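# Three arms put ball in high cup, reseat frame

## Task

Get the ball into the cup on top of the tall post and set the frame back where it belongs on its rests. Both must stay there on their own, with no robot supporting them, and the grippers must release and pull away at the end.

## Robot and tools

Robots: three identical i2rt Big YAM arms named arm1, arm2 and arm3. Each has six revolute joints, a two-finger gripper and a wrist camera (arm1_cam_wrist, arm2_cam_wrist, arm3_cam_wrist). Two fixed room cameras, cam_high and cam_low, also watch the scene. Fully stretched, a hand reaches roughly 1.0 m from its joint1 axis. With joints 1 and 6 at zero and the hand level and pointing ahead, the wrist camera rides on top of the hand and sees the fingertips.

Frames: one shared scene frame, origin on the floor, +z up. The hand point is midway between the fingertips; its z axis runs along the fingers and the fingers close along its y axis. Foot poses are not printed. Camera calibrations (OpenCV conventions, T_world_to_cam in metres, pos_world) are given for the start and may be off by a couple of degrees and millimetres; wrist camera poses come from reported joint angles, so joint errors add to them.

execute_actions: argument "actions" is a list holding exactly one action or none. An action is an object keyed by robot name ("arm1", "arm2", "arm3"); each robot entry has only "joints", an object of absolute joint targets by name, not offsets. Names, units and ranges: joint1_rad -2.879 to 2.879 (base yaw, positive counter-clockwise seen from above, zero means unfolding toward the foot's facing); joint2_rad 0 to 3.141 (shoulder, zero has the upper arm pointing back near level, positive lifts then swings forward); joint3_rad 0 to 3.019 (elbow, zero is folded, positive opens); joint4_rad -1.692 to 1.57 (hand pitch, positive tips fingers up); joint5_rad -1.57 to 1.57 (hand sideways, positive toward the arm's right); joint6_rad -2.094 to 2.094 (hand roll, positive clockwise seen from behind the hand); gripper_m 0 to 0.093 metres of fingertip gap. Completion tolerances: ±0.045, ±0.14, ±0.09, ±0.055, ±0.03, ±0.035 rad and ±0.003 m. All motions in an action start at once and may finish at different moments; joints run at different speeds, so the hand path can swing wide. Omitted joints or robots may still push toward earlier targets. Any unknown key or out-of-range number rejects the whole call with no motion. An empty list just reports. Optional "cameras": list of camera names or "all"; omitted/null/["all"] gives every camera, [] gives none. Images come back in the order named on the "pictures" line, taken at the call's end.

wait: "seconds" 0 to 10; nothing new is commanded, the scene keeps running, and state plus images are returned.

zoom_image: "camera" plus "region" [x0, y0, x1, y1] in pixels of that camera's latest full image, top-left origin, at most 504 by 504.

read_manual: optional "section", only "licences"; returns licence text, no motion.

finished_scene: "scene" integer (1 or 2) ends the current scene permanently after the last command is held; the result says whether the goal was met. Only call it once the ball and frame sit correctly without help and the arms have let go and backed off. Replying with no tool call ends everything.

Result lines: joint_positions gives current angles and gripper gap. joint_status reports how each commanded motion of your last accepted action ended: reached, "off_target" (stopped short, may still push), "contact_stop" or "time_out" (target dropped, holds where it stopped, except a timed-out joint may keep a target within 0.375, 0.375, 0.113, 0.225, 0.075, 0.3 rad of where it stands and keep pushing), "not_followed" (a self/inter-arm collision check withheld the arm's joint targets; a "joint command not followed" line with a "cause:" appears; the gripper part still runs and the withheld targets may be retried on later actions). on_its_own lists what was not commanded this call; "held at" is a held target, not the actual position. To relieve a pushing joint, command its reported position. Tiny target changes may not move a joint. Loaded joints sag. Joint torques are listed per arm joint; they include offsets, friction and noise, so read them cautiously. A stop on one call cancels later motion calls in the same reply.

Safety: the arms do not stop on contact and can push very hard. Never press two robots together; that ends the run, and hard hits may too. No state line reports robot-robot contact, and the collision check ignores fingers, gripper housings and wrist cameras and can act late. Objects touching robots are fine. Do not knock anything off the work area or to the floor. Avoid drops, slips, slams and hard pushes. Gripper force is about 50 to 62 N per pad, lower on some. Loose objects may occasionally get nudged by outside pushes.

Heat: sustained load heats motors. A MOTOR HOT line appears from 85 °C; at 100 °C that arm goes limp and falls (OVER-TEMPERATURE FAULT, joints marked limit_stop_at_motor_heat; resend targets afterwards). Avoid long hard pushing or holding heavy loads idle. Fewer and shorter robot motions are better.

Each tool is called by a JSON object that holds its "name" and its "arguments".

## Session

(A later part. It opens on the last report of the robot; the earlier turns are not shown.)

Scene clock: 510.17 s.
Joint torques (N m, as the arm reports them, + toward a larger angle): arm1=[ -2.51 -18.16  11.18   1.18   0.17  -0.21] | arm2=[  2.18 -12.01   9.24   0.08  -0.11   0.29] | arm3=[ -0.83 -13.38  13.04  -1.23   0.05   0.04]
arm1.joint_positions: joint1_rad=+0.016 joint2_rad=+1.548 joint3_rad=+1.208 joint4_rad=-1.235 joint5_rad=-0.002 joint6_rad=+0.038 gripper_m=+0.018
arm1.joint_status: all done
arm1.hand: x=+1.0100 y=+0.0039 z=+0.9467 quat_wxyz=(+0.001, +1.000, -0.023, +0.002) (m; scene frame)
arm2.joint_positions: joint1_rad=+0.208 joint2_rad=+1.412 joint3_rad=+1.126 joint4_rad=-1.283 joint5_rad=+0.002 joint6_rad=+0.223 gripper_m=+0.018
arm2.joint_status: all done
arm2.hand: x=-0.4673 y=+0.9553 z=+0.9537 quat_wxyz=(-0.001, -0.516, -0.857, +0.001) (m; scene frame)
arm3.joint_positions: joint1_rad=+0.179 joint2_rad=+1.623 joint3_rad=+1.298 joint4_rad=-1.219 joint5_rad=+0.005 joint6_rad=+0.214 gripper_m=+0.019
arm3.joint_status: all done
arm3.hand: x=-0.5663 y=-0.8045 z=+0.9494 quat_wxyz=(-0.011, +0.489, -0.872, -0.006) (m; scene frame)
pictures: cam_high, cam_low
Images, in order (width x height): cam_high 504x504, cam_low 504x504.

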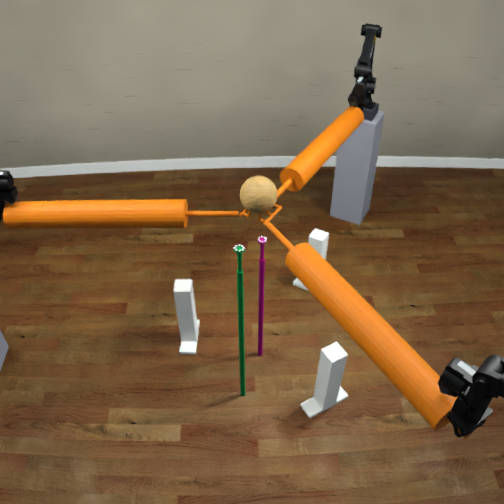

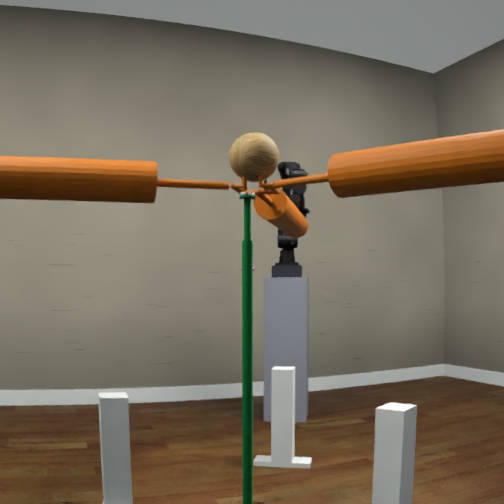

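{"name": "execute_actions", "arguments": {"actions": [{"arm1":{"joints":{"joint1_rad":-0.352,"joint2_rad":1.407,"joint3_rad":1.078,"joint4_rad":-1.195,"joint6_rad":-0.327}},"arm2":{"joints":{"joint1_rad":0.621,"joint2_rad":1.332,"joint3_rad":1.064,"joint4_rad":-1.262,"joint6_rad":0.645}},"arm3":{"joints":{"joint1_rad":0.132,"joint2_rad":2.005,"joint3_rad":1.94,"joint4_rad":-1.42,"joint6_rad":0.167}}}], "cameras": ["cam_high","cam_low"]}}

{"name": "zoom_image", "arguments": {"camera": "cam_high", "region": [180, 170, 300, 290]}}

{"name": "zoom_image", "arguments": {"camera": "cam_low", "region": [190, 100, 310, 220]}}

Scene clock: 608.10 s.
Joint torques (N m, as the arm reports them, + toward a larger angle): arm1=[ -2.12 -16.53  11.54   0.68  -0.21  -0.11] | arm2=[  1.8  -12.87   9.78  -0.27   0.32   0.27] | arm3=[ -0.65 -20.81  13.69  -1.11   0.12   0.12]
arm1.joint_positions: joint1_rad=-0.345 joint2_rad=+1.439 joint3_rad=+1.057 joint4_rad=-1.207 joint5_rad=+0.005 joint6_rad=-0.323 gripper_m=+0.018
arm1.joint_status: all done
arm1.hand: x=+1.0876 y=+0.1417 z=+0.9359 quat_wxyz=(+0.001, +1.000, -0.023, +0.009) (m; scene frame)
arm2.joint_positions: joint1_rad=+0.609 joint2_rad=+1.369 joint3_rad=+1.044 joint4_rad=-1.264 joint5_rad=-0.008 joint6_rad=+0.622 gripper_m=+0.018
arm2.joint_status: all done
arm2.hand: x=-0.3928 y=+1.0926 z=+0.9395 quat_wxyz=(+0.009, -0.515, -0.857, -0.003) (m; scene frame)
arm3.joint_positions: joint1_rad=+0.130 joint2_rad=+2.035 joint3_rad=+1.868 joint4_rad=-1.395 joint5_rad=+0.003 joint6_rad=+0.164 gripper_m=+0.019
arm3.joint_status: all done
arm3.hand: x=-0.4873 y=-0.6708 z=+0.9411 quat_wxyz=(-0.004, +0.489, -0.872, +0.000) (m; scene frame)
pictures: cam_high, cam_low
Images, in order (width x height): cam_high 504x504, cam_low 504x504.

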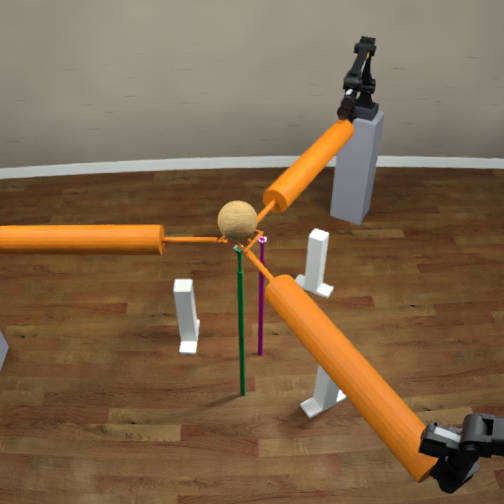

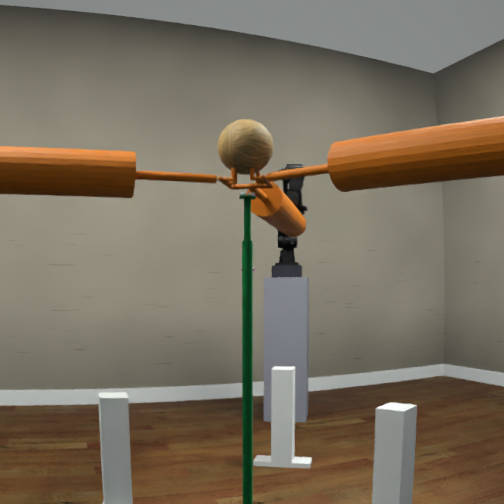

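Region (180, 170, 300, 290) of cam_high's 504x504 image, scaled by 4.200, with more detail than that image has.

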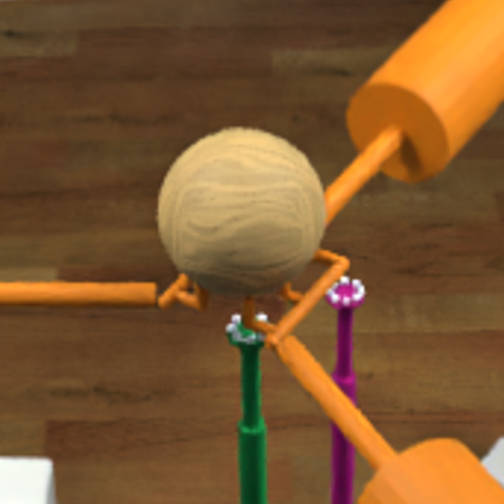

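Region (190, 100, 310, 220) of cam_low's 504x504 image, scaled by 4.200, with more detail than that image has.

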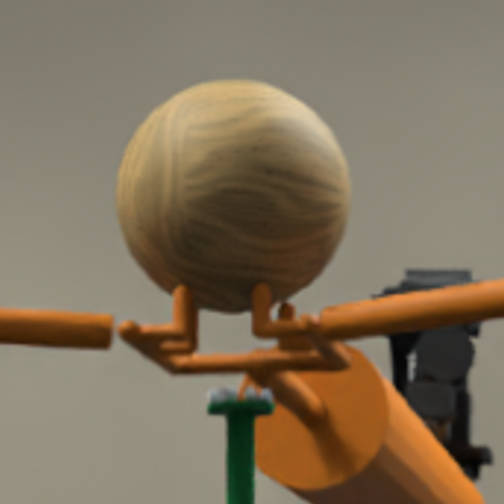

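{"name": "execute_actions", "arguments": {"actions": [{"arm1":{"joints":{"joint1_rad":-0.349,"joint2_rad":1.474,"joint3_rad":1.025,"joint4_rad":-1.09}},"arm2":{"joints":{"joint1_rad":0.612,"joint3_rad":0.968,"joint4_rad":-1.117,"joint6_rad":0.635}},"arm3":{"joints":{"joint1_rad":0.146,"joint3_rad":1.784,"joint4_rad":-1.233,"joint6_rad":0.178}}}], "cameras": ["cam_high","cam_low"]}}

{"name": "zoom_image", "arguments": {"camera": "cam_high", "region": [180, 170, 300, 290]}}

{"name": "zoom_image", "arguments": {"camera": "cam_low", "region": [190, 115, 310, 235]}}

Scene clock: 710.27 s.
Joint torques (N m, as the arm reports them, + toward a larger angle): arm1=[ -2.41 -15.85   9.84   0.85  -0.25  -0.15] | arm2=[  0.81 -12.66   9.36   0.83   0.27   0.15] | arm3=[ -0.59 -20.99  10.01   0.67   0.12   0.11]
arm1.joint_positions: joint1_rad=-0.345 joint2_rad=+1.496 joint3_rad=+1.018 joint4_rad=-1.105 joint5_rad=+0.006 joint6_rad=-0.323 gripper_m=+0.018
arm1.joint_status: all done
arm1.hand: x=+1.0802 y=+0.1448 z=+0.9006 quat_wxyz=(-0.001, +1.000, -0.023, +0.007) (m; scene frame)
arm2.joint_positions: joint1_rad=+0.609 joint2_rad=+1.363 joint3_rad=+0.952 joint4_rad=-1.147 joint5_rad=-0.007 joint6_rad=+0.622 gripper_m=+0.018
arm2.joint_status: all done
arm2.hand: x=-0.3989 y=+1.0955 z=+0.9086 quat_wxyz=(-0.006, -0.515, -0.857, -0.004) (m; scene frame)
arm3.joint_positions: joint1_rad=+0.143 joint2_rad=+2.036 joint3_rad=+1.762 joint4_rad=-1.248 joint5_rad=+0.002 joint6_rad=+0.176 gripper_m=+0.019
arm3.joint_status: all done
arm3.hand: x=-0.4945 y=-0.6669 z=+0.9014 quat_wxyz=(-0.019, +0.489, -0.872, -0.013) (m; scene frame)
pictures: cam_high, cam_low
Images, in order (width x height): cam_high 504x504, cam_low 504x504.

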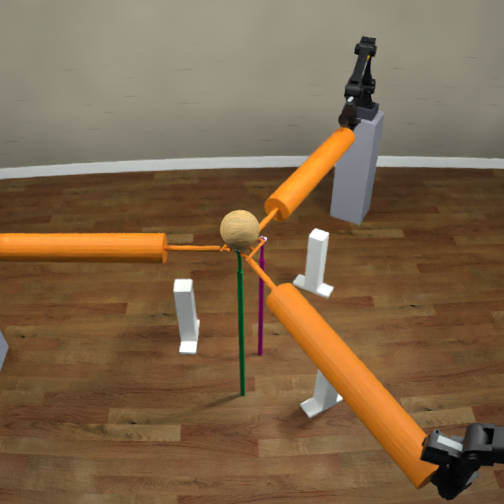

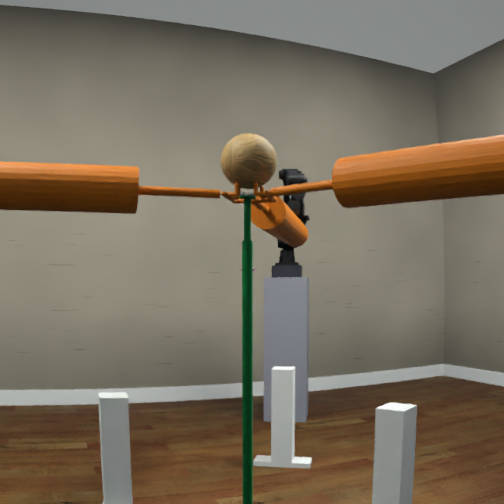

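Region (180, 170, 300, 290) of cam_high's 504x504 image, scaled by 4.200, with more detail than that image has.

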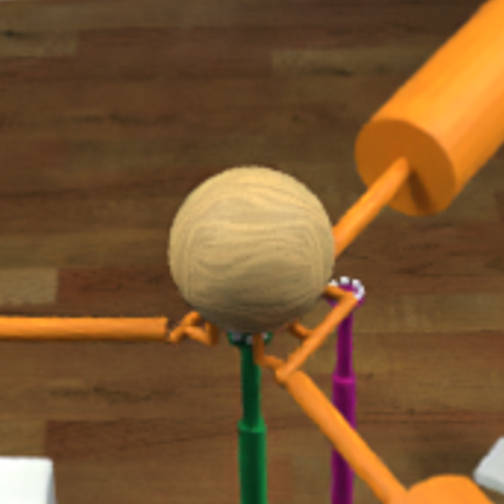

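Region (190, 115, 310, 235) of cam_low's 504x504 image, scaled by 4.200, with more detail than that image has.

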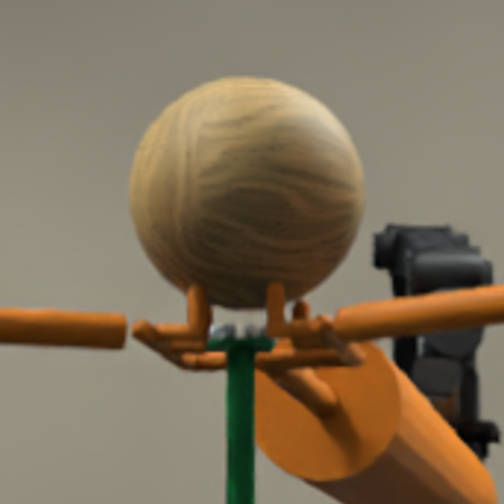

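{"name": "execute_actions", "arguments": {"actions": [{"arm1":{"joints":{"joint2_rad":1.550,"joint3_rad":0.940,"joint4_rad":-0.933}},"arm2":{"joints":{"joint2_rad":1.437,"joint3_rad":0.884,"joint4_rad":-0.962}},"arm3":{"joints":{"joint1_rad":0.132,"joint2_rad":2.067,"joint3_rad":1.733,"joint4_rad":-1.143,"joint6_rad":0.168}}}], "cameras": ["cam_high","cam_low"]}}

{"name": "zoom_image", "arguments": {"camera": "cam_high", "region": [180, 190, 300, 310]}}

{"name": "zoom_image", "arguments": {"camera": "cam_low", "region": [190, 130, 310, 250]}}

Scene clock: 738.03 s.
Joint torques (N m, as the arm reports them, + toward a larger angle): arm1=[ -1.02 -15.75   8.45   0.62  -0.27  -0.06] | arm2=[  1.27 -12.1    7.81   0.66   0.39   0.17] | arm3=[ -1.52 -19.84   9.52   0.87   0.14   0.  ]
arm1.joint_positions: joint1_rad=-0.345 joint2_rad=+1.566 joint3_rad=+0.939 joint4_rad=-0.951 joint5_rad=+0.006 joint6_rad=-0.323 gripper_m=+0.018
arm1.joint_status: all done
arm1.hand: x=+1.0819 y=+0.1440 z=+0.8484 quat_wxyz=(-0.001, +1.000, -0.023, +0.005) (m; scene frame)
arm2.joint_positions: joint1_rad=+0.609 joint2_rad=+1.458 joint3_rad=+0.876 joint4_rad=-0.985 joint5_rad=-0.010 joint6_rad=+0.622 gripper_m=+0.018
arm2.joint_status: all done
arm2.hand: x=-0.3957 y=+1.0945 z=+0.8506 quat_wxyz=(-0.002, -0.515, -0.857, -0.005) (m; scene frame)
arm3.joint_positions: joint1_rad=+0.140 joint2_rad=+2.081 joint3_rad=+1.714 joint4_rad=-1.165 joint5_rad=+0.003 joint6_rad=+0.175 gripper_m=+0.019
arm3.joint_status: all done
arm3.hand: x=-0.4930 y=-0.6675 z=+0.8568 quat_wxyz=(-0.015, +0.489, -0.872, -0.010) (m; scene frame)
pictures: cam_high, cam_low
Images, in order (width x height): cam_high 504x504, cam_low 504x504.

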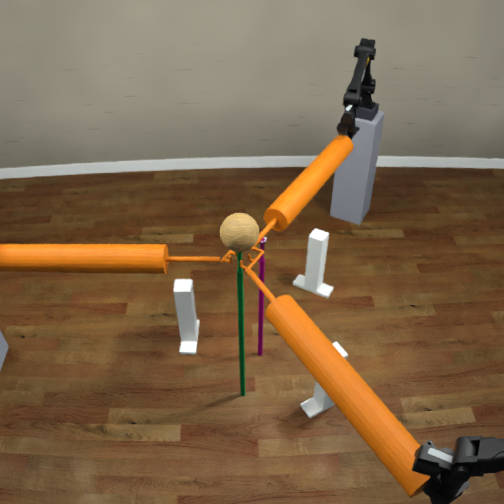

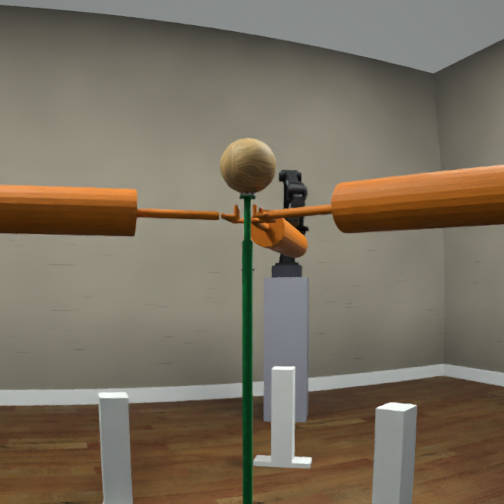

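Region (180, 190, 300, 310) of cam_high's 504x504 image, scaled by 4.200, with more detail than that image has.

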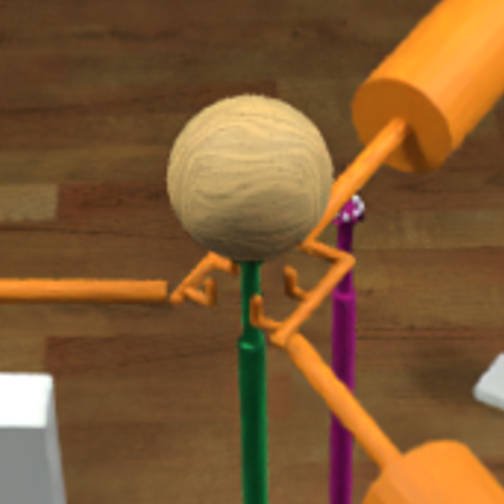

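Region (190, 130, 310, 250) of cam_low's 504x504 image, scaled by 4.200, with more detail than that image has.

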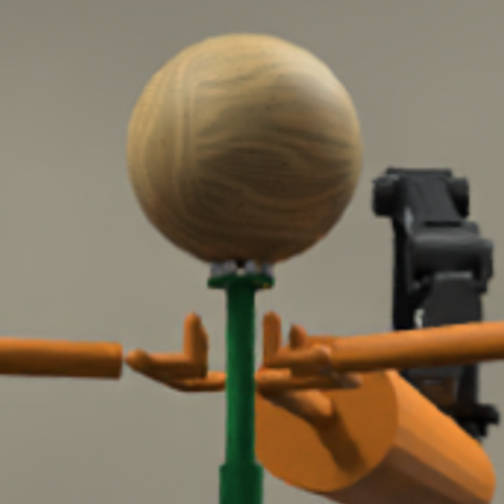

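{"name": "execute_actions", "arguments": {"actions": [{"arm1":{"joints":{"joint1_rad":-0.144,"joint2_rad":1.615,"joint4_rad":-0.824,"joint6_rad":-0.122}},"arm2":{"joints":{"joint1_rad":0.380,"joint2_rad":1.502,"joint4_rad":-0.942,"joint6_rad":0.396}},"arm3":{"joints":{"joint1_rad":0.172,"joint2_rad":1.918,"joint3_rad":1.400,"joint4_rad":-0.973,"joint6_rad":0.208}}}], "cameras": ["cam_high","cam_low"]}}

{"name": "zoom_image", "arguments": {"camera": "cam_low", "region": [190, 130, 310, 250]}}

{"name": "zoom_image", "arguments": {"camera": "cam_high", "region": [180, 190, 300, 310]}}

Scene clock: 835.90 s.
Joint torques (N m, as the arm reports them, + toward a larger angle): arm1=[ -0.39 -18.21   9.02   0.83  -0.31  -0.02] | arm2=[  0.29 -11.74   7.6   -0.3    0.64  -0.11] | arm3=[ -0.24 -19.26   7.99   0.5   -0.06   0.13]
arm1.joint_positions: joint1_rad=-0.149 joint2_rad=+1.636 joint3_rad=+0.930 joint4_rad=-0.833 joint5_rad=+0.008 joint6_rad=-0.129 gripper_m=+0.018
arm1.joint_status: all done
arm1.hand: x=+1.0437 y=+0.0731 z=+0.8195 quat_wxyz=(-0.006, +1.000, -0.022, -0.016) (m; scene frame)
arm2.joint_positions: joint1_rad=+0.393 joint2_rad=+1.508 joint3_rad=+0.875 joint4_rad=-0.940 joint5_rad=-0.017 joint6_rad=+0.407 gripper_m=+0.018
arm2.joint_status: all done
arm2.hand: x=-0.4321 y=+1.0242 z=+0.8331 quat_wxyz=(+0.000, -0.515, -0.857, -0.008) (m; scene frame)
arm3.joint_positions: joint1_rad=+0.162 joint2_rad=+1.957 joint3_rad=+1.391 joint4_rad=-0.986 joint5_rad=+0.007 joint6_rad=+0.201 gripper_m=+0.019
arm3.joint_status: all done
arm3.hand: x=-0.5324 y=-0.7363 z=+0.8164 quat_wxyz=(-0.008, +0.487, -0.873, -0.002) (m; scene frame)
pictures: cam_high, cam_low
Images, in order (width x height): cam_high 504x504, cam_low 504x504.

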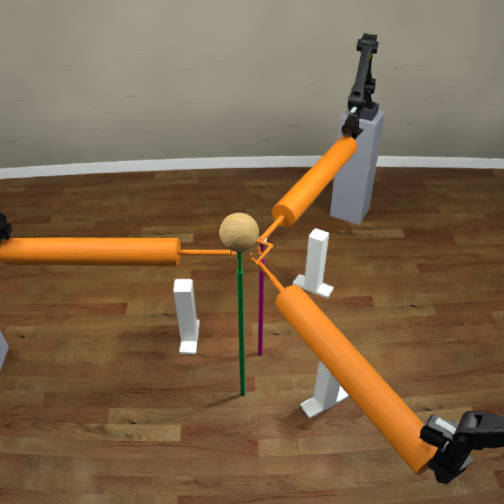

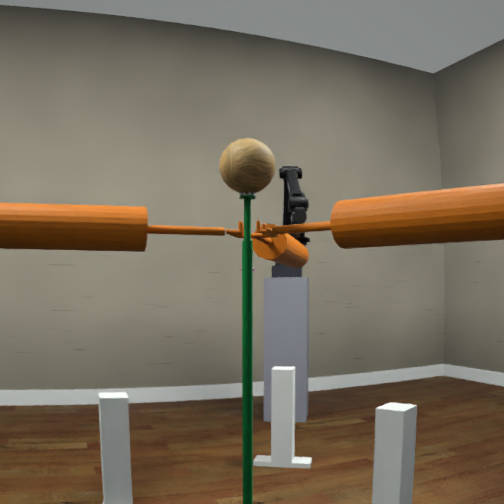

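Region (190, 130, 310, 250) of cam_low's 504x504 image, scaled by 4.200, with more detail than that image has.

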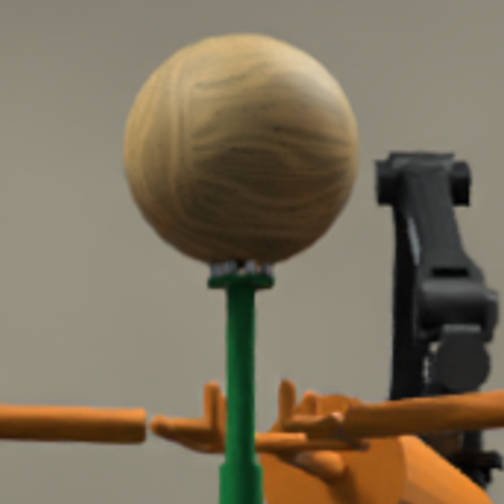

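Region (180, 190, 300, 310) of cam_high's 504x504 image, scaled by 4.200, with more detail than that image has.

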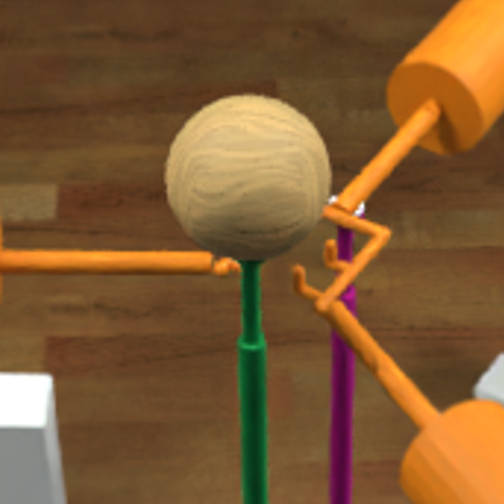

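{"name": "execute_actions", "arguments": {"actions": [{"arm1":{"joints":{"joint1_rad":0.176,"joint2_rad":1.780,"joint3_rad":1.21,"joint4_rad":-0.95,"joint6_rad":0.20}},"arm2":{"joints":{"joint1_rad":0.016,"joint2_rad":1.625,"joint3_rad":1.062,"joint4_rad":-0.955,"joint6_rad":0.036}},"arm3":{"joints":{"joint1_rad":0.230,"joint2_rad":1.578,"joint3_rad":0.912,"joint4_rad":-0.843,"joint6_rad":0.266}}}], "cameras": ["cam_high","cam_low"]}}

Scene clock: 888.23 s.
Joint torques (N m, as the arm reports them, + toward a larger angle): arm1=[ -0.61 -20.24  11.84  -0.38  -0.3    0.05] | arm2=[  0.4  -15.23  10.08  -0.37   0.27  -0.12] | arm3=[ -0.76 -11.51   7.09   0.54   0.03   0.03]
arm1.joint_positions: joint1_rad=+0.165 joint2_rad=+1.791 joint3_rad=+1.174 joint4_rad=-0.931 joint5_rad=+0.008 joint6_rad=+0.189 gripper_m=+0.018
arm1.joint_status: all done
arm1.hand: x=+0.9668 y=-0.0662 z=+0.8272 quat_wxyz=(-0.002, +1.000, -0.024, -0.012) (m; scene frame)
arm2.joint_positions: joint1_rad=+0.028 joint2_rad=+1.644 joint3_rad=+1.026 joint4_rad=-0.952 joint5_rad=-0.008 joint6_rad=+0.046 gripper_m=+0.018
arm2.joint_status: all done
arm2.hand: x=-0.5071 y=+0.8862 z=+0.8281 quat_wxyz=(-0.003, -0.517, -0.856, -0.004) (m; scene frame)
arm3.joint_positions: joint1_rad=+0.229 joint2_rad=+1.590 joint3_rad=+0.909 joint4_rad=-0.858 joint5_rad=+0.005 joint6_rad=+0.270 gripper_m=+0.019
arm3.joint_status: all done
arm3.hand: x=-0.6106 y=-0.8710 z=+0.8335 quat_wxyz=(-0.012, +0.486, -0.874, -0.007) (m; scene frame)
pictures: cam_high, cam_low
Images, in order (width x height): cam_high 504x504, cam_low 504x504.

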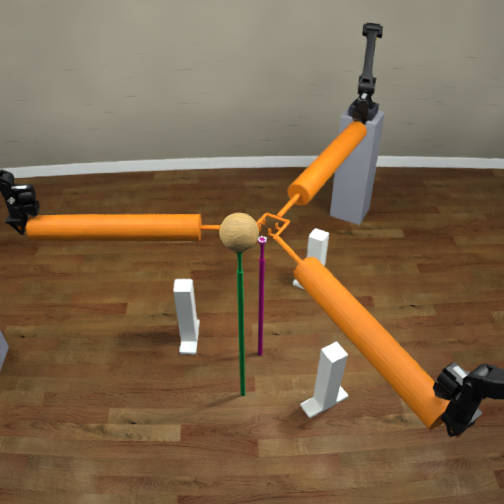

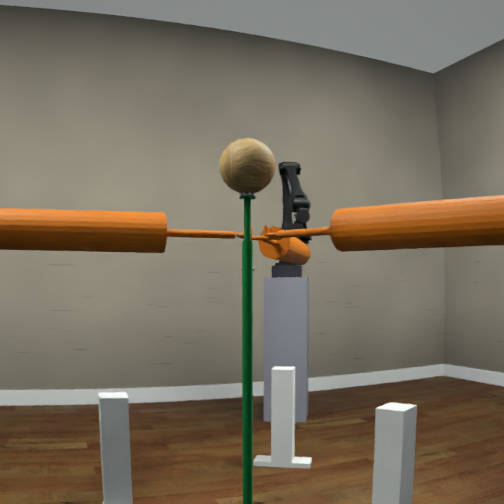

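{"name": "execute_actions", "arguments": {"actions": [{"arm1":{"joints":{"joint1_rad":0.384,"joint2_rad":2.092,"joint3_rad":1.536,"joint4_rad":-0.955,"joint6_rad":0.409}},"arm2":{"joints":{"joint1_rad":-0.225,"joint2_rad":1.932,"joint3_rad":1.332,"joint4_rad":-0.893,"joint6_rad":-0.202}},"arm3":{"joints":{"joint1_rad":0.340,"joint2_rad":1.403,"joint3_rad":0.452,"joint4_rad":-0.575,"joint6_rad":0.376}}}], "cameras": ["cam_high","cam_low"]}}

Scene clock: 911.23 s.
Joint torques (N m, as the arm reports them, + toward a larger angle): arm1=[ -1.8  -26.49  12.82   0.03  -0.25   0.02] | arm2=[  0.25 -19.34  10.97  -0.16   0.05  -0.11] | arm3=[-0.28 -7.58  4.71  0.28 -0.06  0.06]
arm1.joint_positions: joint1_rad=+0.374 joint2_rad=+2.112 joint3_rad=+1.489 joint4_rad=-0.945 joint5_rad=+0.008 joint6_rad=+0.400 gripper_m=+0.018
arm1.joint_status: all done
arm1.hand: x=+0.8988 y=-0.1990 z=+0.7604 quat_wxyz=(-0.003, +1.000, -0.025, -0.003) (m; scene frame)
arm2.joint_positions: joint1_rad=-0.212 joint2_rad=+1.955 joint3_rad=+1.284 joint4_rad=-0.896 joint5_rad=-0.003 joint6_rad=-0.193 gripper_m=+0.018
arm2.joint_status: all done
arm2.hand: x=-0.5740 y=+0.7511 z=+0.7647 quat_wxyz=(-0.002, -0.517, -0.856, +0.000) (m; scene frame)
arm3.joint_positions: joint1_rad=+0.333 joint2_rad=+1.429 joint3_rad=+0.456 joint4_rad=-0.581 joint5_rad=+0.008 joint6_rad=+0.376 gripper_m=+0.019
arm3.joint_status: all done
arm3.hand: x=-0.6772 y=-1.0055 z=+0.7661 quat_wxyz=(-0.008, +0.485, -0.874, -0.003) (m; scene frame)
pictures: cam_high, cam_low
Images, in order (width x height): cam_high 504x504, cam_low 504x504.

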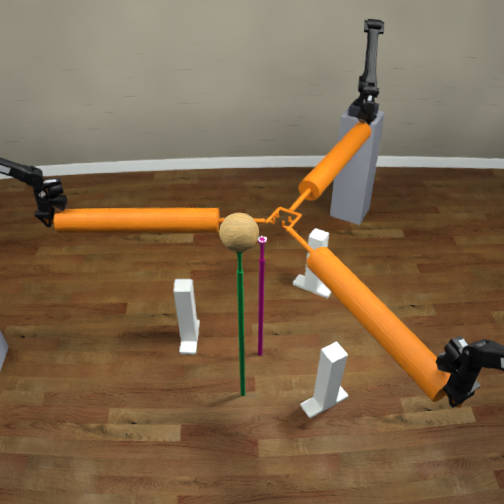

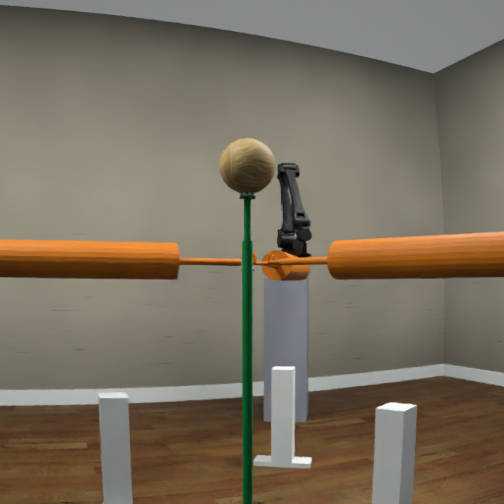

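{"name": "execute_actions", "arguments": {"actions": [{"arm1":{"joints":{"joint1_rad":0.378,"joint2_rad":2.385,"joint3_rad":1.536,"joint4_rad":-0.652,"joint6_rad":0.40}},"arm2":{"joints":{"joint1_rad":-0.218,"joint2_rad":2.247,"joint3_rad":1.295,"joint4_rad":-0.563,"joint6_rad":-0.193}},"arm3":{"joints":{"joint1_rad":0.334,"joint2_rad":2.115,"joint3_rad":0.485,"joint4_rad":0.108,"joint6_rad":0.368}}}], "cameras": ["cam_high"]}}

Scene clock: 928.00 s.
Joint torques (N m, as the arm reports them, + toward a larger angle): arm1=[ -0.24 -28.01   9.33  -0.2   -0.02   0.03] | arm2=[  0.61 -21.3    5.39   0.04  -0.05   0.01] | arm3=[-0.42 -8.65  0.44  0.63  0.16  0.02]
arm1.joint_positions: joint1_rad=+0.369 joint2_rad=+2.415 joint3_rad=+1.502 joint4_rad=-0.644 joint5_rad=+0.003 joint6_rad=+0.396 gripper_m=+0.018
arm1.joint_status: all done
arm1.hand: x=+0.8969 y=-0.1972 z=+0.5925 quat_wxyz=(+0.001, +1.000, -0.026, -0.008) (m; scene frame)
arm2.joint_positions: joint1_rad=-0.209 joint2_rad=+2.285 joint3_rad=+1.283 joint4_rad=-0.572 joint5_rad=+0.000 joint6_rad=-0.193 gripper_m=+0.018
arm2.joint_status: all done
arm2.hand: x=-0.5728 y=+0.7520 z=+0.5966 quat_wxyz=(+0.001, -0.516, -0.857, -0.001) (m; scene frame)
arm3.joint_positions: joint1_rad=+0.333 joint2_rad=+2.110 joint3_rad=+0.476 joint4_rad=+0.086 joint5_rad=+0.003 joint6_rad=+0.375 gripper_m=+0.019
arm3.joint_status: all done
arm3.hand: x=-0.6777 y=-1.0048 z=+0.6061 quat_wxyz=(-0.008, +0.486, -0.874, -0.006) (m; scene frame)
pictures: cam_high
Images, in order (width x height): cam_high 504x504.

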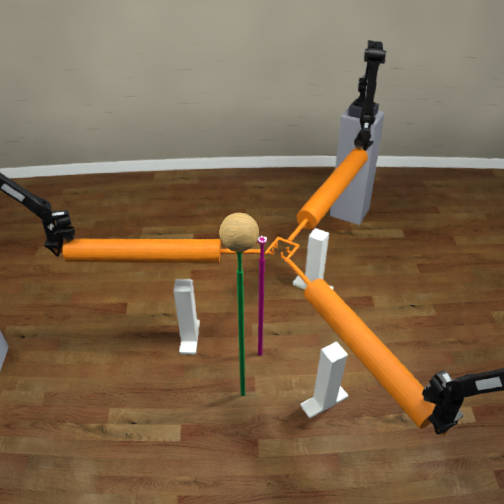

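{"name": "execute_actions", "arguments": {"actions": [{"arm1":{"joints":{"joint1_rad":0.385,"joint2_rad":2.68,"joint3_rad":1.695,"joint4_rad":-0.507,"joint6_rad":0.405}},"arm2":{"joints":{"joint1_rad":-0.224,"joint2_rad":2.553,"joint3_rad":1.44,"joint4_rad":-0.375}},"arm3":{"joints":{"joint2_rad":2.642,"joint3_rad":0.695,"joint4_rad":0.397,"joint6_rad":0.362}}}], "cameras": ["cam_high","cam_low"]}}

Scene clock: 956.67 s.
Joint torques (N m, as the arm reports them, + toward a larger angle): arm1=[ -1.1  -28.46   8.58   0.33  -0.17   0.05] | arm2=[ -0.3  -22.43   5.45   0.31   0.02  -0.06] | arm3=[ -0.72 -10.04  -2.94   0.56   0.05  -0.04]
arm1.joint_positions: joint1_rad=+0.368 joint2_rad=+2.709 joint3_rad=+1.661 joint4_rad=-0.508 joint5_rad=+0.006 joint6_rad=+0.394 gripper_m=+0.018
arm1.joint_status: all done
arm1.hand: x=+0.8955 y=-0.1969 z=+0.4601 quat_wxyz=(+0.000, +1.000, -0.025, -0.008) (m; scene frame)
arm2.joint_positions: joint1_rad=-0.209 joint2_rad=+2.588 joint3_rad=+1.410 joint4_rad=-0.388 joint5_rad=-0.002 joint6_rad=-0.190 gripper_m=+0.018
arm2.joint_status: all done
arm2.hand: x=-0.5723 y=+0.7515 z=+0.4650 quat_wxyz=(-0.002, -0.517, -0.856, +0.001) (m; scene frame)
arm3.joint_positions: joint1_rad=+0.334 joint2_rad=+2.627 joint3_rad=+0.697 joint4_rad=+0.383 joint5_rad=+0.004 joint6_rad=+0.374 gripper_m=+0.019
arm3.joint_status: all done
arm3.hand: x=-0.6777 y=-1.0050 z=+0.4668 quat_wxyz=(-0.009, +0.487, -0.874, -0.006) (m; scene frame)
pictures: cam_high, cam_low
Images, in order (width x height): cam_high 504x504, cam_low 504x504.

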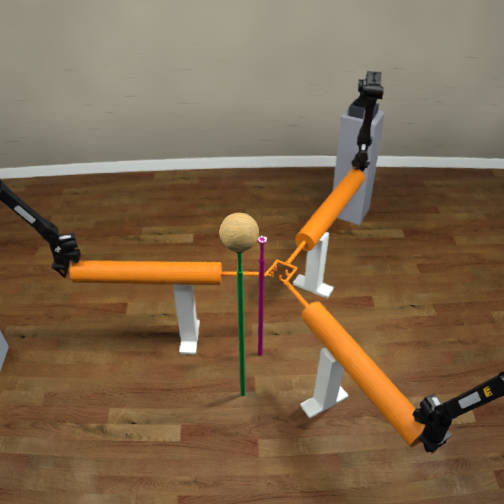

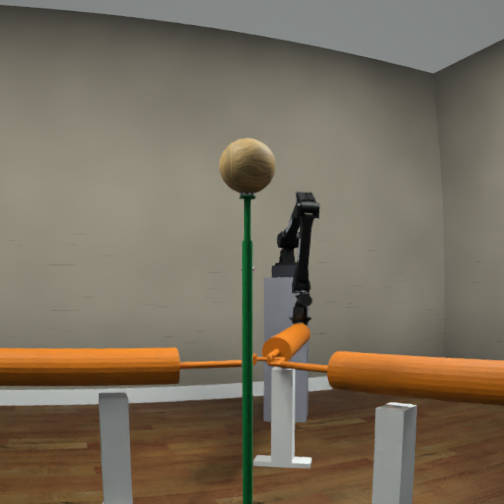

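{"name": "execute_actions", "arguments": {"actions": [{"arm1":{"joints":{"joint1_rad":0.39,"joint2_rad":2.762,"joint3_rad":1.752,"joint4_rad":-0.49}},"arm2":{"joints":{"joint1_rad":-0.226,"joint2_rad":2.638,"joint3_rad":1.495,"joint4_rad":-0.348}},"arm3":{"joints":{"joint2_rad":2.752,"joint3_rad":0.762,"joint4_rad":0.415}}}], "cameras": ["cam_high","cam_low"]}}

Scene clock: 966.73 s.
Joint torques (N m, as the arm reports them, + toward a larger angle): arm1=[ -1.62 -28.06   8.81   0.81  -0.14  -0.04] | arm2=[  0.02 -21.56   5.81   0.46   0.09  -0.05] | arm3=[ -0.76 -10.34  -3.7    0.05  -0.04  -0.03]
arm1.joint_positions: joint1_rad=+0.374 joint2_rad=+2.768 joint3_rad=+1.712 joint4_rad=-0.506 joint5_rad=+0.006 joint6_rad=+0.399 gripper_m=+0.018
arm1.joint_status: all done
arm1.hand: x=+0.8954 y=-0.2006 z=+0.4363 quat_wxyz=(-0.001, +1.000, -0.025, -0.006) (m; scene frame)
arm2.joint_positions: joint1_rad=-0.211 joint2_rad=+2.654 joint3_rad=+1.461 joint4_rad=-0.371 joint5_rad=-0.004 joint6_rad=-0.190 gripper_m=+0.018
arm2.joint_status: all done
arm2.hand: x=-0.5720 y=+0.7479 z=+0.4388 quat_wxyz=(-0.004, -0.518, -0.855, +0.001) (m; scene frame)
arm3.joint_positions: joint1_rad=+0.334 joint2_rad=+2.739 joint3_rad=+0.771 joint4_rad=+0.412 joint5_rad=+0.007 joint6_rad=+0.374 gripper_m=+0.019
arm3.joint_status: all done
arm3.hand: x=-0.6778 y=-1.0085 z=+0.4306 quat_wxyz=(-0.007, +0.487, -0.874, -0.002) (m; scene frame)
pictures: cam_high, cam_low
Images, in order (width x height): cam_high 504x504, cam_low 504x504.

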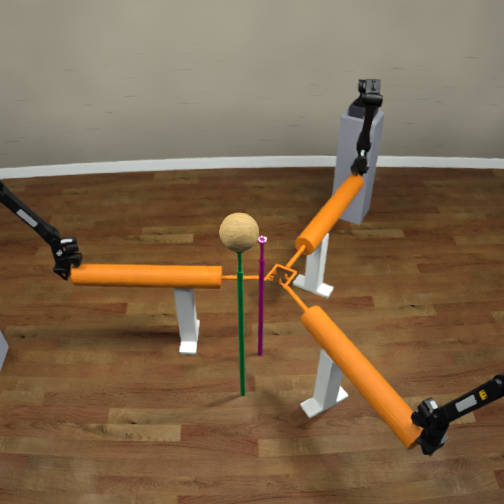

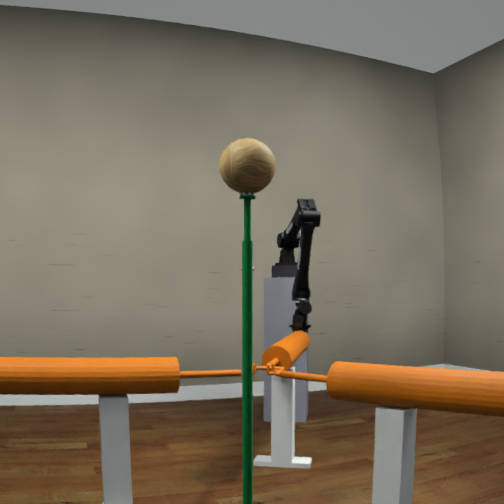

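{"name": "zoom_image", "arguments": {"camera": "cam_low", "region": [70, 350, 170, 430]}}

{"name": "zoom_image", "arguments": {"camera": "cam_low", "region": [340, 360, 440, 440]}}

Region (70, 350, 170, 430) of cam_low's 504x504 image, scaled by 5.040, with more detail than that image has; it fills the top 403 rows of this view, and the rest is white.

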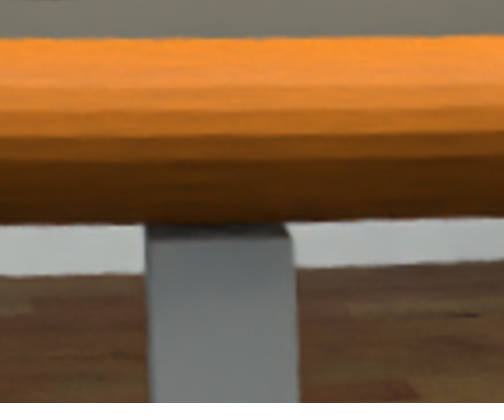

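Region (340, 360, 440, 440) of cam_low's 504x504 image, scaled by 5.040, with more detail than that image has; it fills the top 403 rows of this view, and the rest is white.

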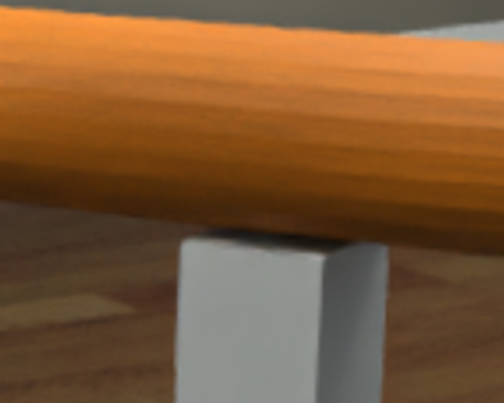

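{"name": "execute_actions", "arguments": {"actions": [{"arm1":{"joints":{"joint1_rad":0.374,"joint2_rad":2.792,"joint3_rad":1.73,"joint4_rad":-0.497,"joint6_rad":0.399}},"arm2":{"joints":{"joint1_rad":-0.213,"joint2_rad":2.672,"joint3_rad":1.47,"joint4_rad":-0.365,"joint6_rad":-0.19}},"arm3":{"joints":{"joint1_rad":0.334,"joint2_rad":2.739,"joint3_rad":0.771,"joint4_rad":0.412,"joint6_rad":0.374}}}], "cameras": []}}

Scene clock: 982.17 s.
Joint torques (N m, as the arm reports them, + toward a larger angle): arm1=[ -0.4  -25.4    6.89   0.69  -0.22  -0.01] | arm2=[  0.77 -19.28   3.47   0.05   0.15  -0.03] | arm3=[ -0.56 -11.35  -3.22  -0.01  -0.09   0.09]
arm1.joint_positions: joint1_rad=+0.371 joint2_rad=+2.771 joint3_rad=+1.712 joint4_rad=-0.506 joint5_rad=+0.008 joint6_rad=+0.398 gripper_m=+0.018
arm1.joint_status: all done
arm1.hand: x=+0.8963 y=-0.1983 z=+0.4344 quat_wxyz=(-0.002, +1.000, -0.026, -0.004) (m; scene frame)
arm2.joint_positions: joint1_rad=-0.210 joint2_rad=+2.661 joint3_rad=+1.461 joint4_rad=-0.371 joint5_rad=-0.006 joint6_rad=-0.190 gripper_m=+0.018
arm2.joint_status: all done
arm2.hand: x=-0.5722 y=+0.7513 z=+0.4353 quat_wxyz=(-0.002, -0.517, -0.856, -0.002) (m; scene frame)
arm3.joint_positions: joint1_rad=+0.334 joint2_rad=+2.739 joint3_rad=+0.774 joint4_rad=+0.412 joint5_rad=+0.007 joint6_rad=+0.374 gripper_m=+0.019
arm3.joint_status: all done
arm3.hand: x=-0.6775 y=-1.0068 z=+0.4303 quat_wxyz=(-0.008, +0.487, -0.874, -0.003) (m; scene frame)
pictures: none
No camera images: the call's "cameras" was empty. Leave "cameras" out to get every camera's image.

{"name": "execute_actions", "arguments": {"actions": [{"arm1":{"joints":{"joint1_rad":0.371,"joint2_rad":2.771,"joint3_rad":1.712,"joint4_rad":-0.506,"gripper_m":0.07}},"arm2":{"joints":{"joint1_rad":-0.21,"joint2_rad":2.661,"joint3_rad":1.461,"joint4_rad":-0.371,"gripper_m":0.07}},"arm3":{"joints":{"joint3_rad":0.774,"gripper_m":0.07}}}], "cameras": ["cam_high","cam_low"]}}

Scene clock: 989.60 s.
Joint torques (N m, as the arm reports them, + toward a larger angle): arm1=[ -0.97 -27.55   5.28   0.07  -0.17  -0.06] | arm2=[  0.41 -20.16   2.61  -0.19   0.1    0.  ] | arm3=[ -0.8  -10.71  -2.99  -0.15  -0.03   0.08]
arm1.joint_positions: joint1_rad=+0.371 joint2_rad=+2.771 joint3_rad=+1.712 joint4_rad=-0.506 joint5_rad=+0.006 joint6_rad=+0.398 gripper_m=+0.070
arm1.joint_status: all done
arm1.hand: x=+0.8964 y=-0.1984 z=+0.4344 quat_wxyz=(-0.002, +1.000, -0.026, -0.004) (m; scene frame)
arm2.joint_positions: joint1_rad=-0.210 joint2_rad=+2.661 joint3_rad=+1.461 joint4_rad=-0.371 joint5_rad=-0.004 joint6_rad=-0.190 gripper_m=+0.070
arm2.joint_status: all done
arm2.hand: x=-0.5725 y=+0.7512 z=+0.4353 quat_wxyz=(-0.001, -0.517, -0.856, -0.002) (m; scene frame)
arm3.joint_positions: joint1_rad=+0.334 joint2_rad=+2.739 joint3_rad=+0.774 joint4_rad=+0.412 joint5_rad=+0.007 joint6_rad=+0.374 gripper_m=+0.070
arm3.joint_status: all done
arm3.hand: x=-0.6776 y=-1.0067 z=+0.4303 quat_wxyz=(-0.008, +0.487, -0.874, -0.004) (m; scene frame)
pictures: cam_high, cam_low
Images, in order (width x height): cam_high 504x504, cam_low 504x504.

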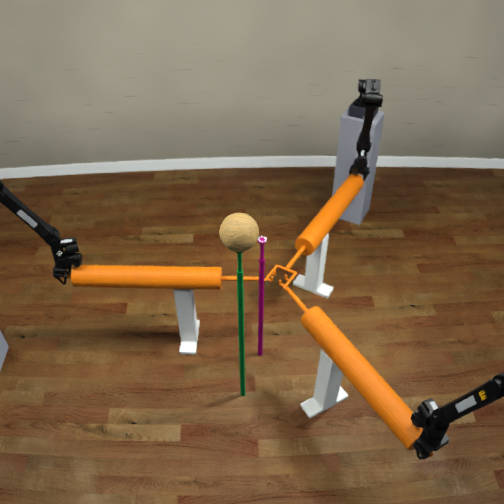

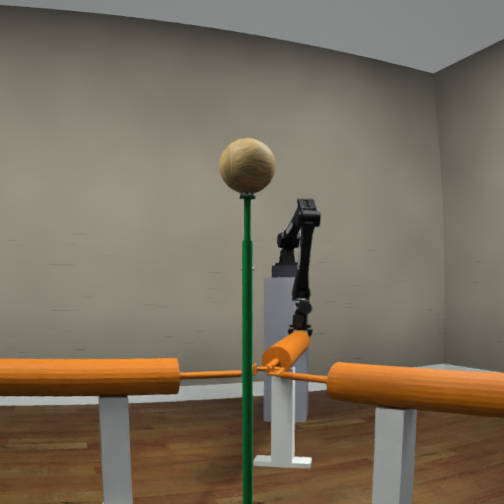

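{"name": "execute_actions", "arguments": {"actions": [{"arm1":{"joints":{"joint2_rad":2.15,"joint3_rad":1.38,"joint4_rad":-1.0}},"arm2":{"joints":{"joint2_rad":2.04,"joint3_rad":1.15,"joint4_rad":-0.87}},"arm3":{"joints":{"joint2_rad":2.0,"joint3_rad":0.58,"joint4_rad":-0.15}}}], "cameras": ["cam_high","cam_low"]}}

Scene clock: 1027.10 s.
Joint torques (N m, as the arm reports them, + toward a larger angle): arm1=[ -1.68 -21.36   6.45  -0.62  -0.17  -0.05] | arm2=[  0.91 -14.82   4.44  -0.89   0.09  -0.01] | arm3=[-0.53 -9.39  1.31 -0.45  0.    0.06]
arm1.joint_positions: joint1_rad=+0.371 joint2_rad=+2.126 joint3_rad=+1.391 joint4_rad=-0.989 joint5_rad=+0.006 joint6_rad=+0.398 gripper_m=+0.070
arm1.joint_status: all done
arm1.hand: x=+0.9559 y=-0.1770 z=+0.7265 quat_wxyz=(-0.031, +0.997, -0.025, +0.070) (m; scene frame)
arm2.joint_positions: joint1_rad=-0.210 joint2_rad=+2.021 joint3_rad=+1.155 joint4_rad=-0.857 joint5_rad=-0.004 joint6_rad=-0.190 gripper_m=+0.070
arm2.joint_status: all done
arm2.hand: x=-0.5924 y=+0.8172 z=+0.7000 quat_wxyz=(+0.055, -0.516, -0.853, -0.052) (m; scene frame)
arm3.joint_positions: joint1_rad=+0.334 joint2_rad=+1.997 joint3_rad=+0.585 joint4_rad=-0.138 joint5_rad=+0.007 joint6_rad=+0.374 gripper_m=+0.070
arm3.joint_status: all done
arm3.hand: x=-0.6685 y=-0.9558 z=+0.6366 quat_wxyz=(-0.009, +0.487, -0.874, -0.005) (m; scene frame)
pictures: cam_high, cam_low
Images, in order (width x height): cam_high 504x504, cam_low 504x504.

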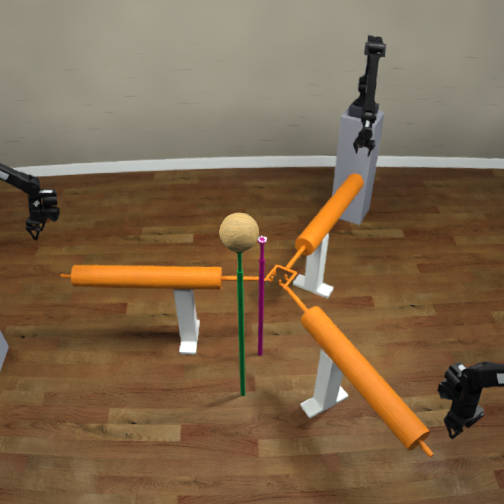

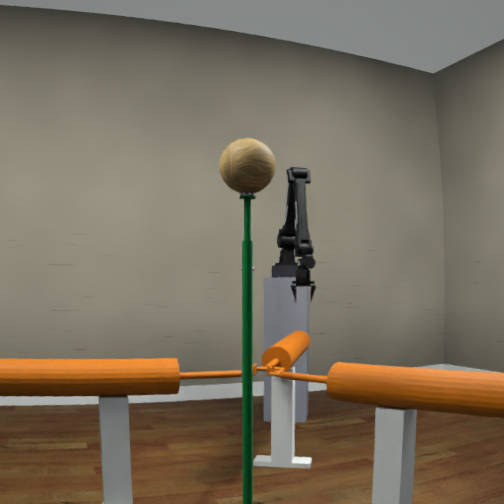

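The ball is seated in the high post's cup, the frame is back on its rests, and all three arms have moved clear.

{"name": "finished_scene", "arguments": {"scene": 2}}

The scene is finished: the task was done.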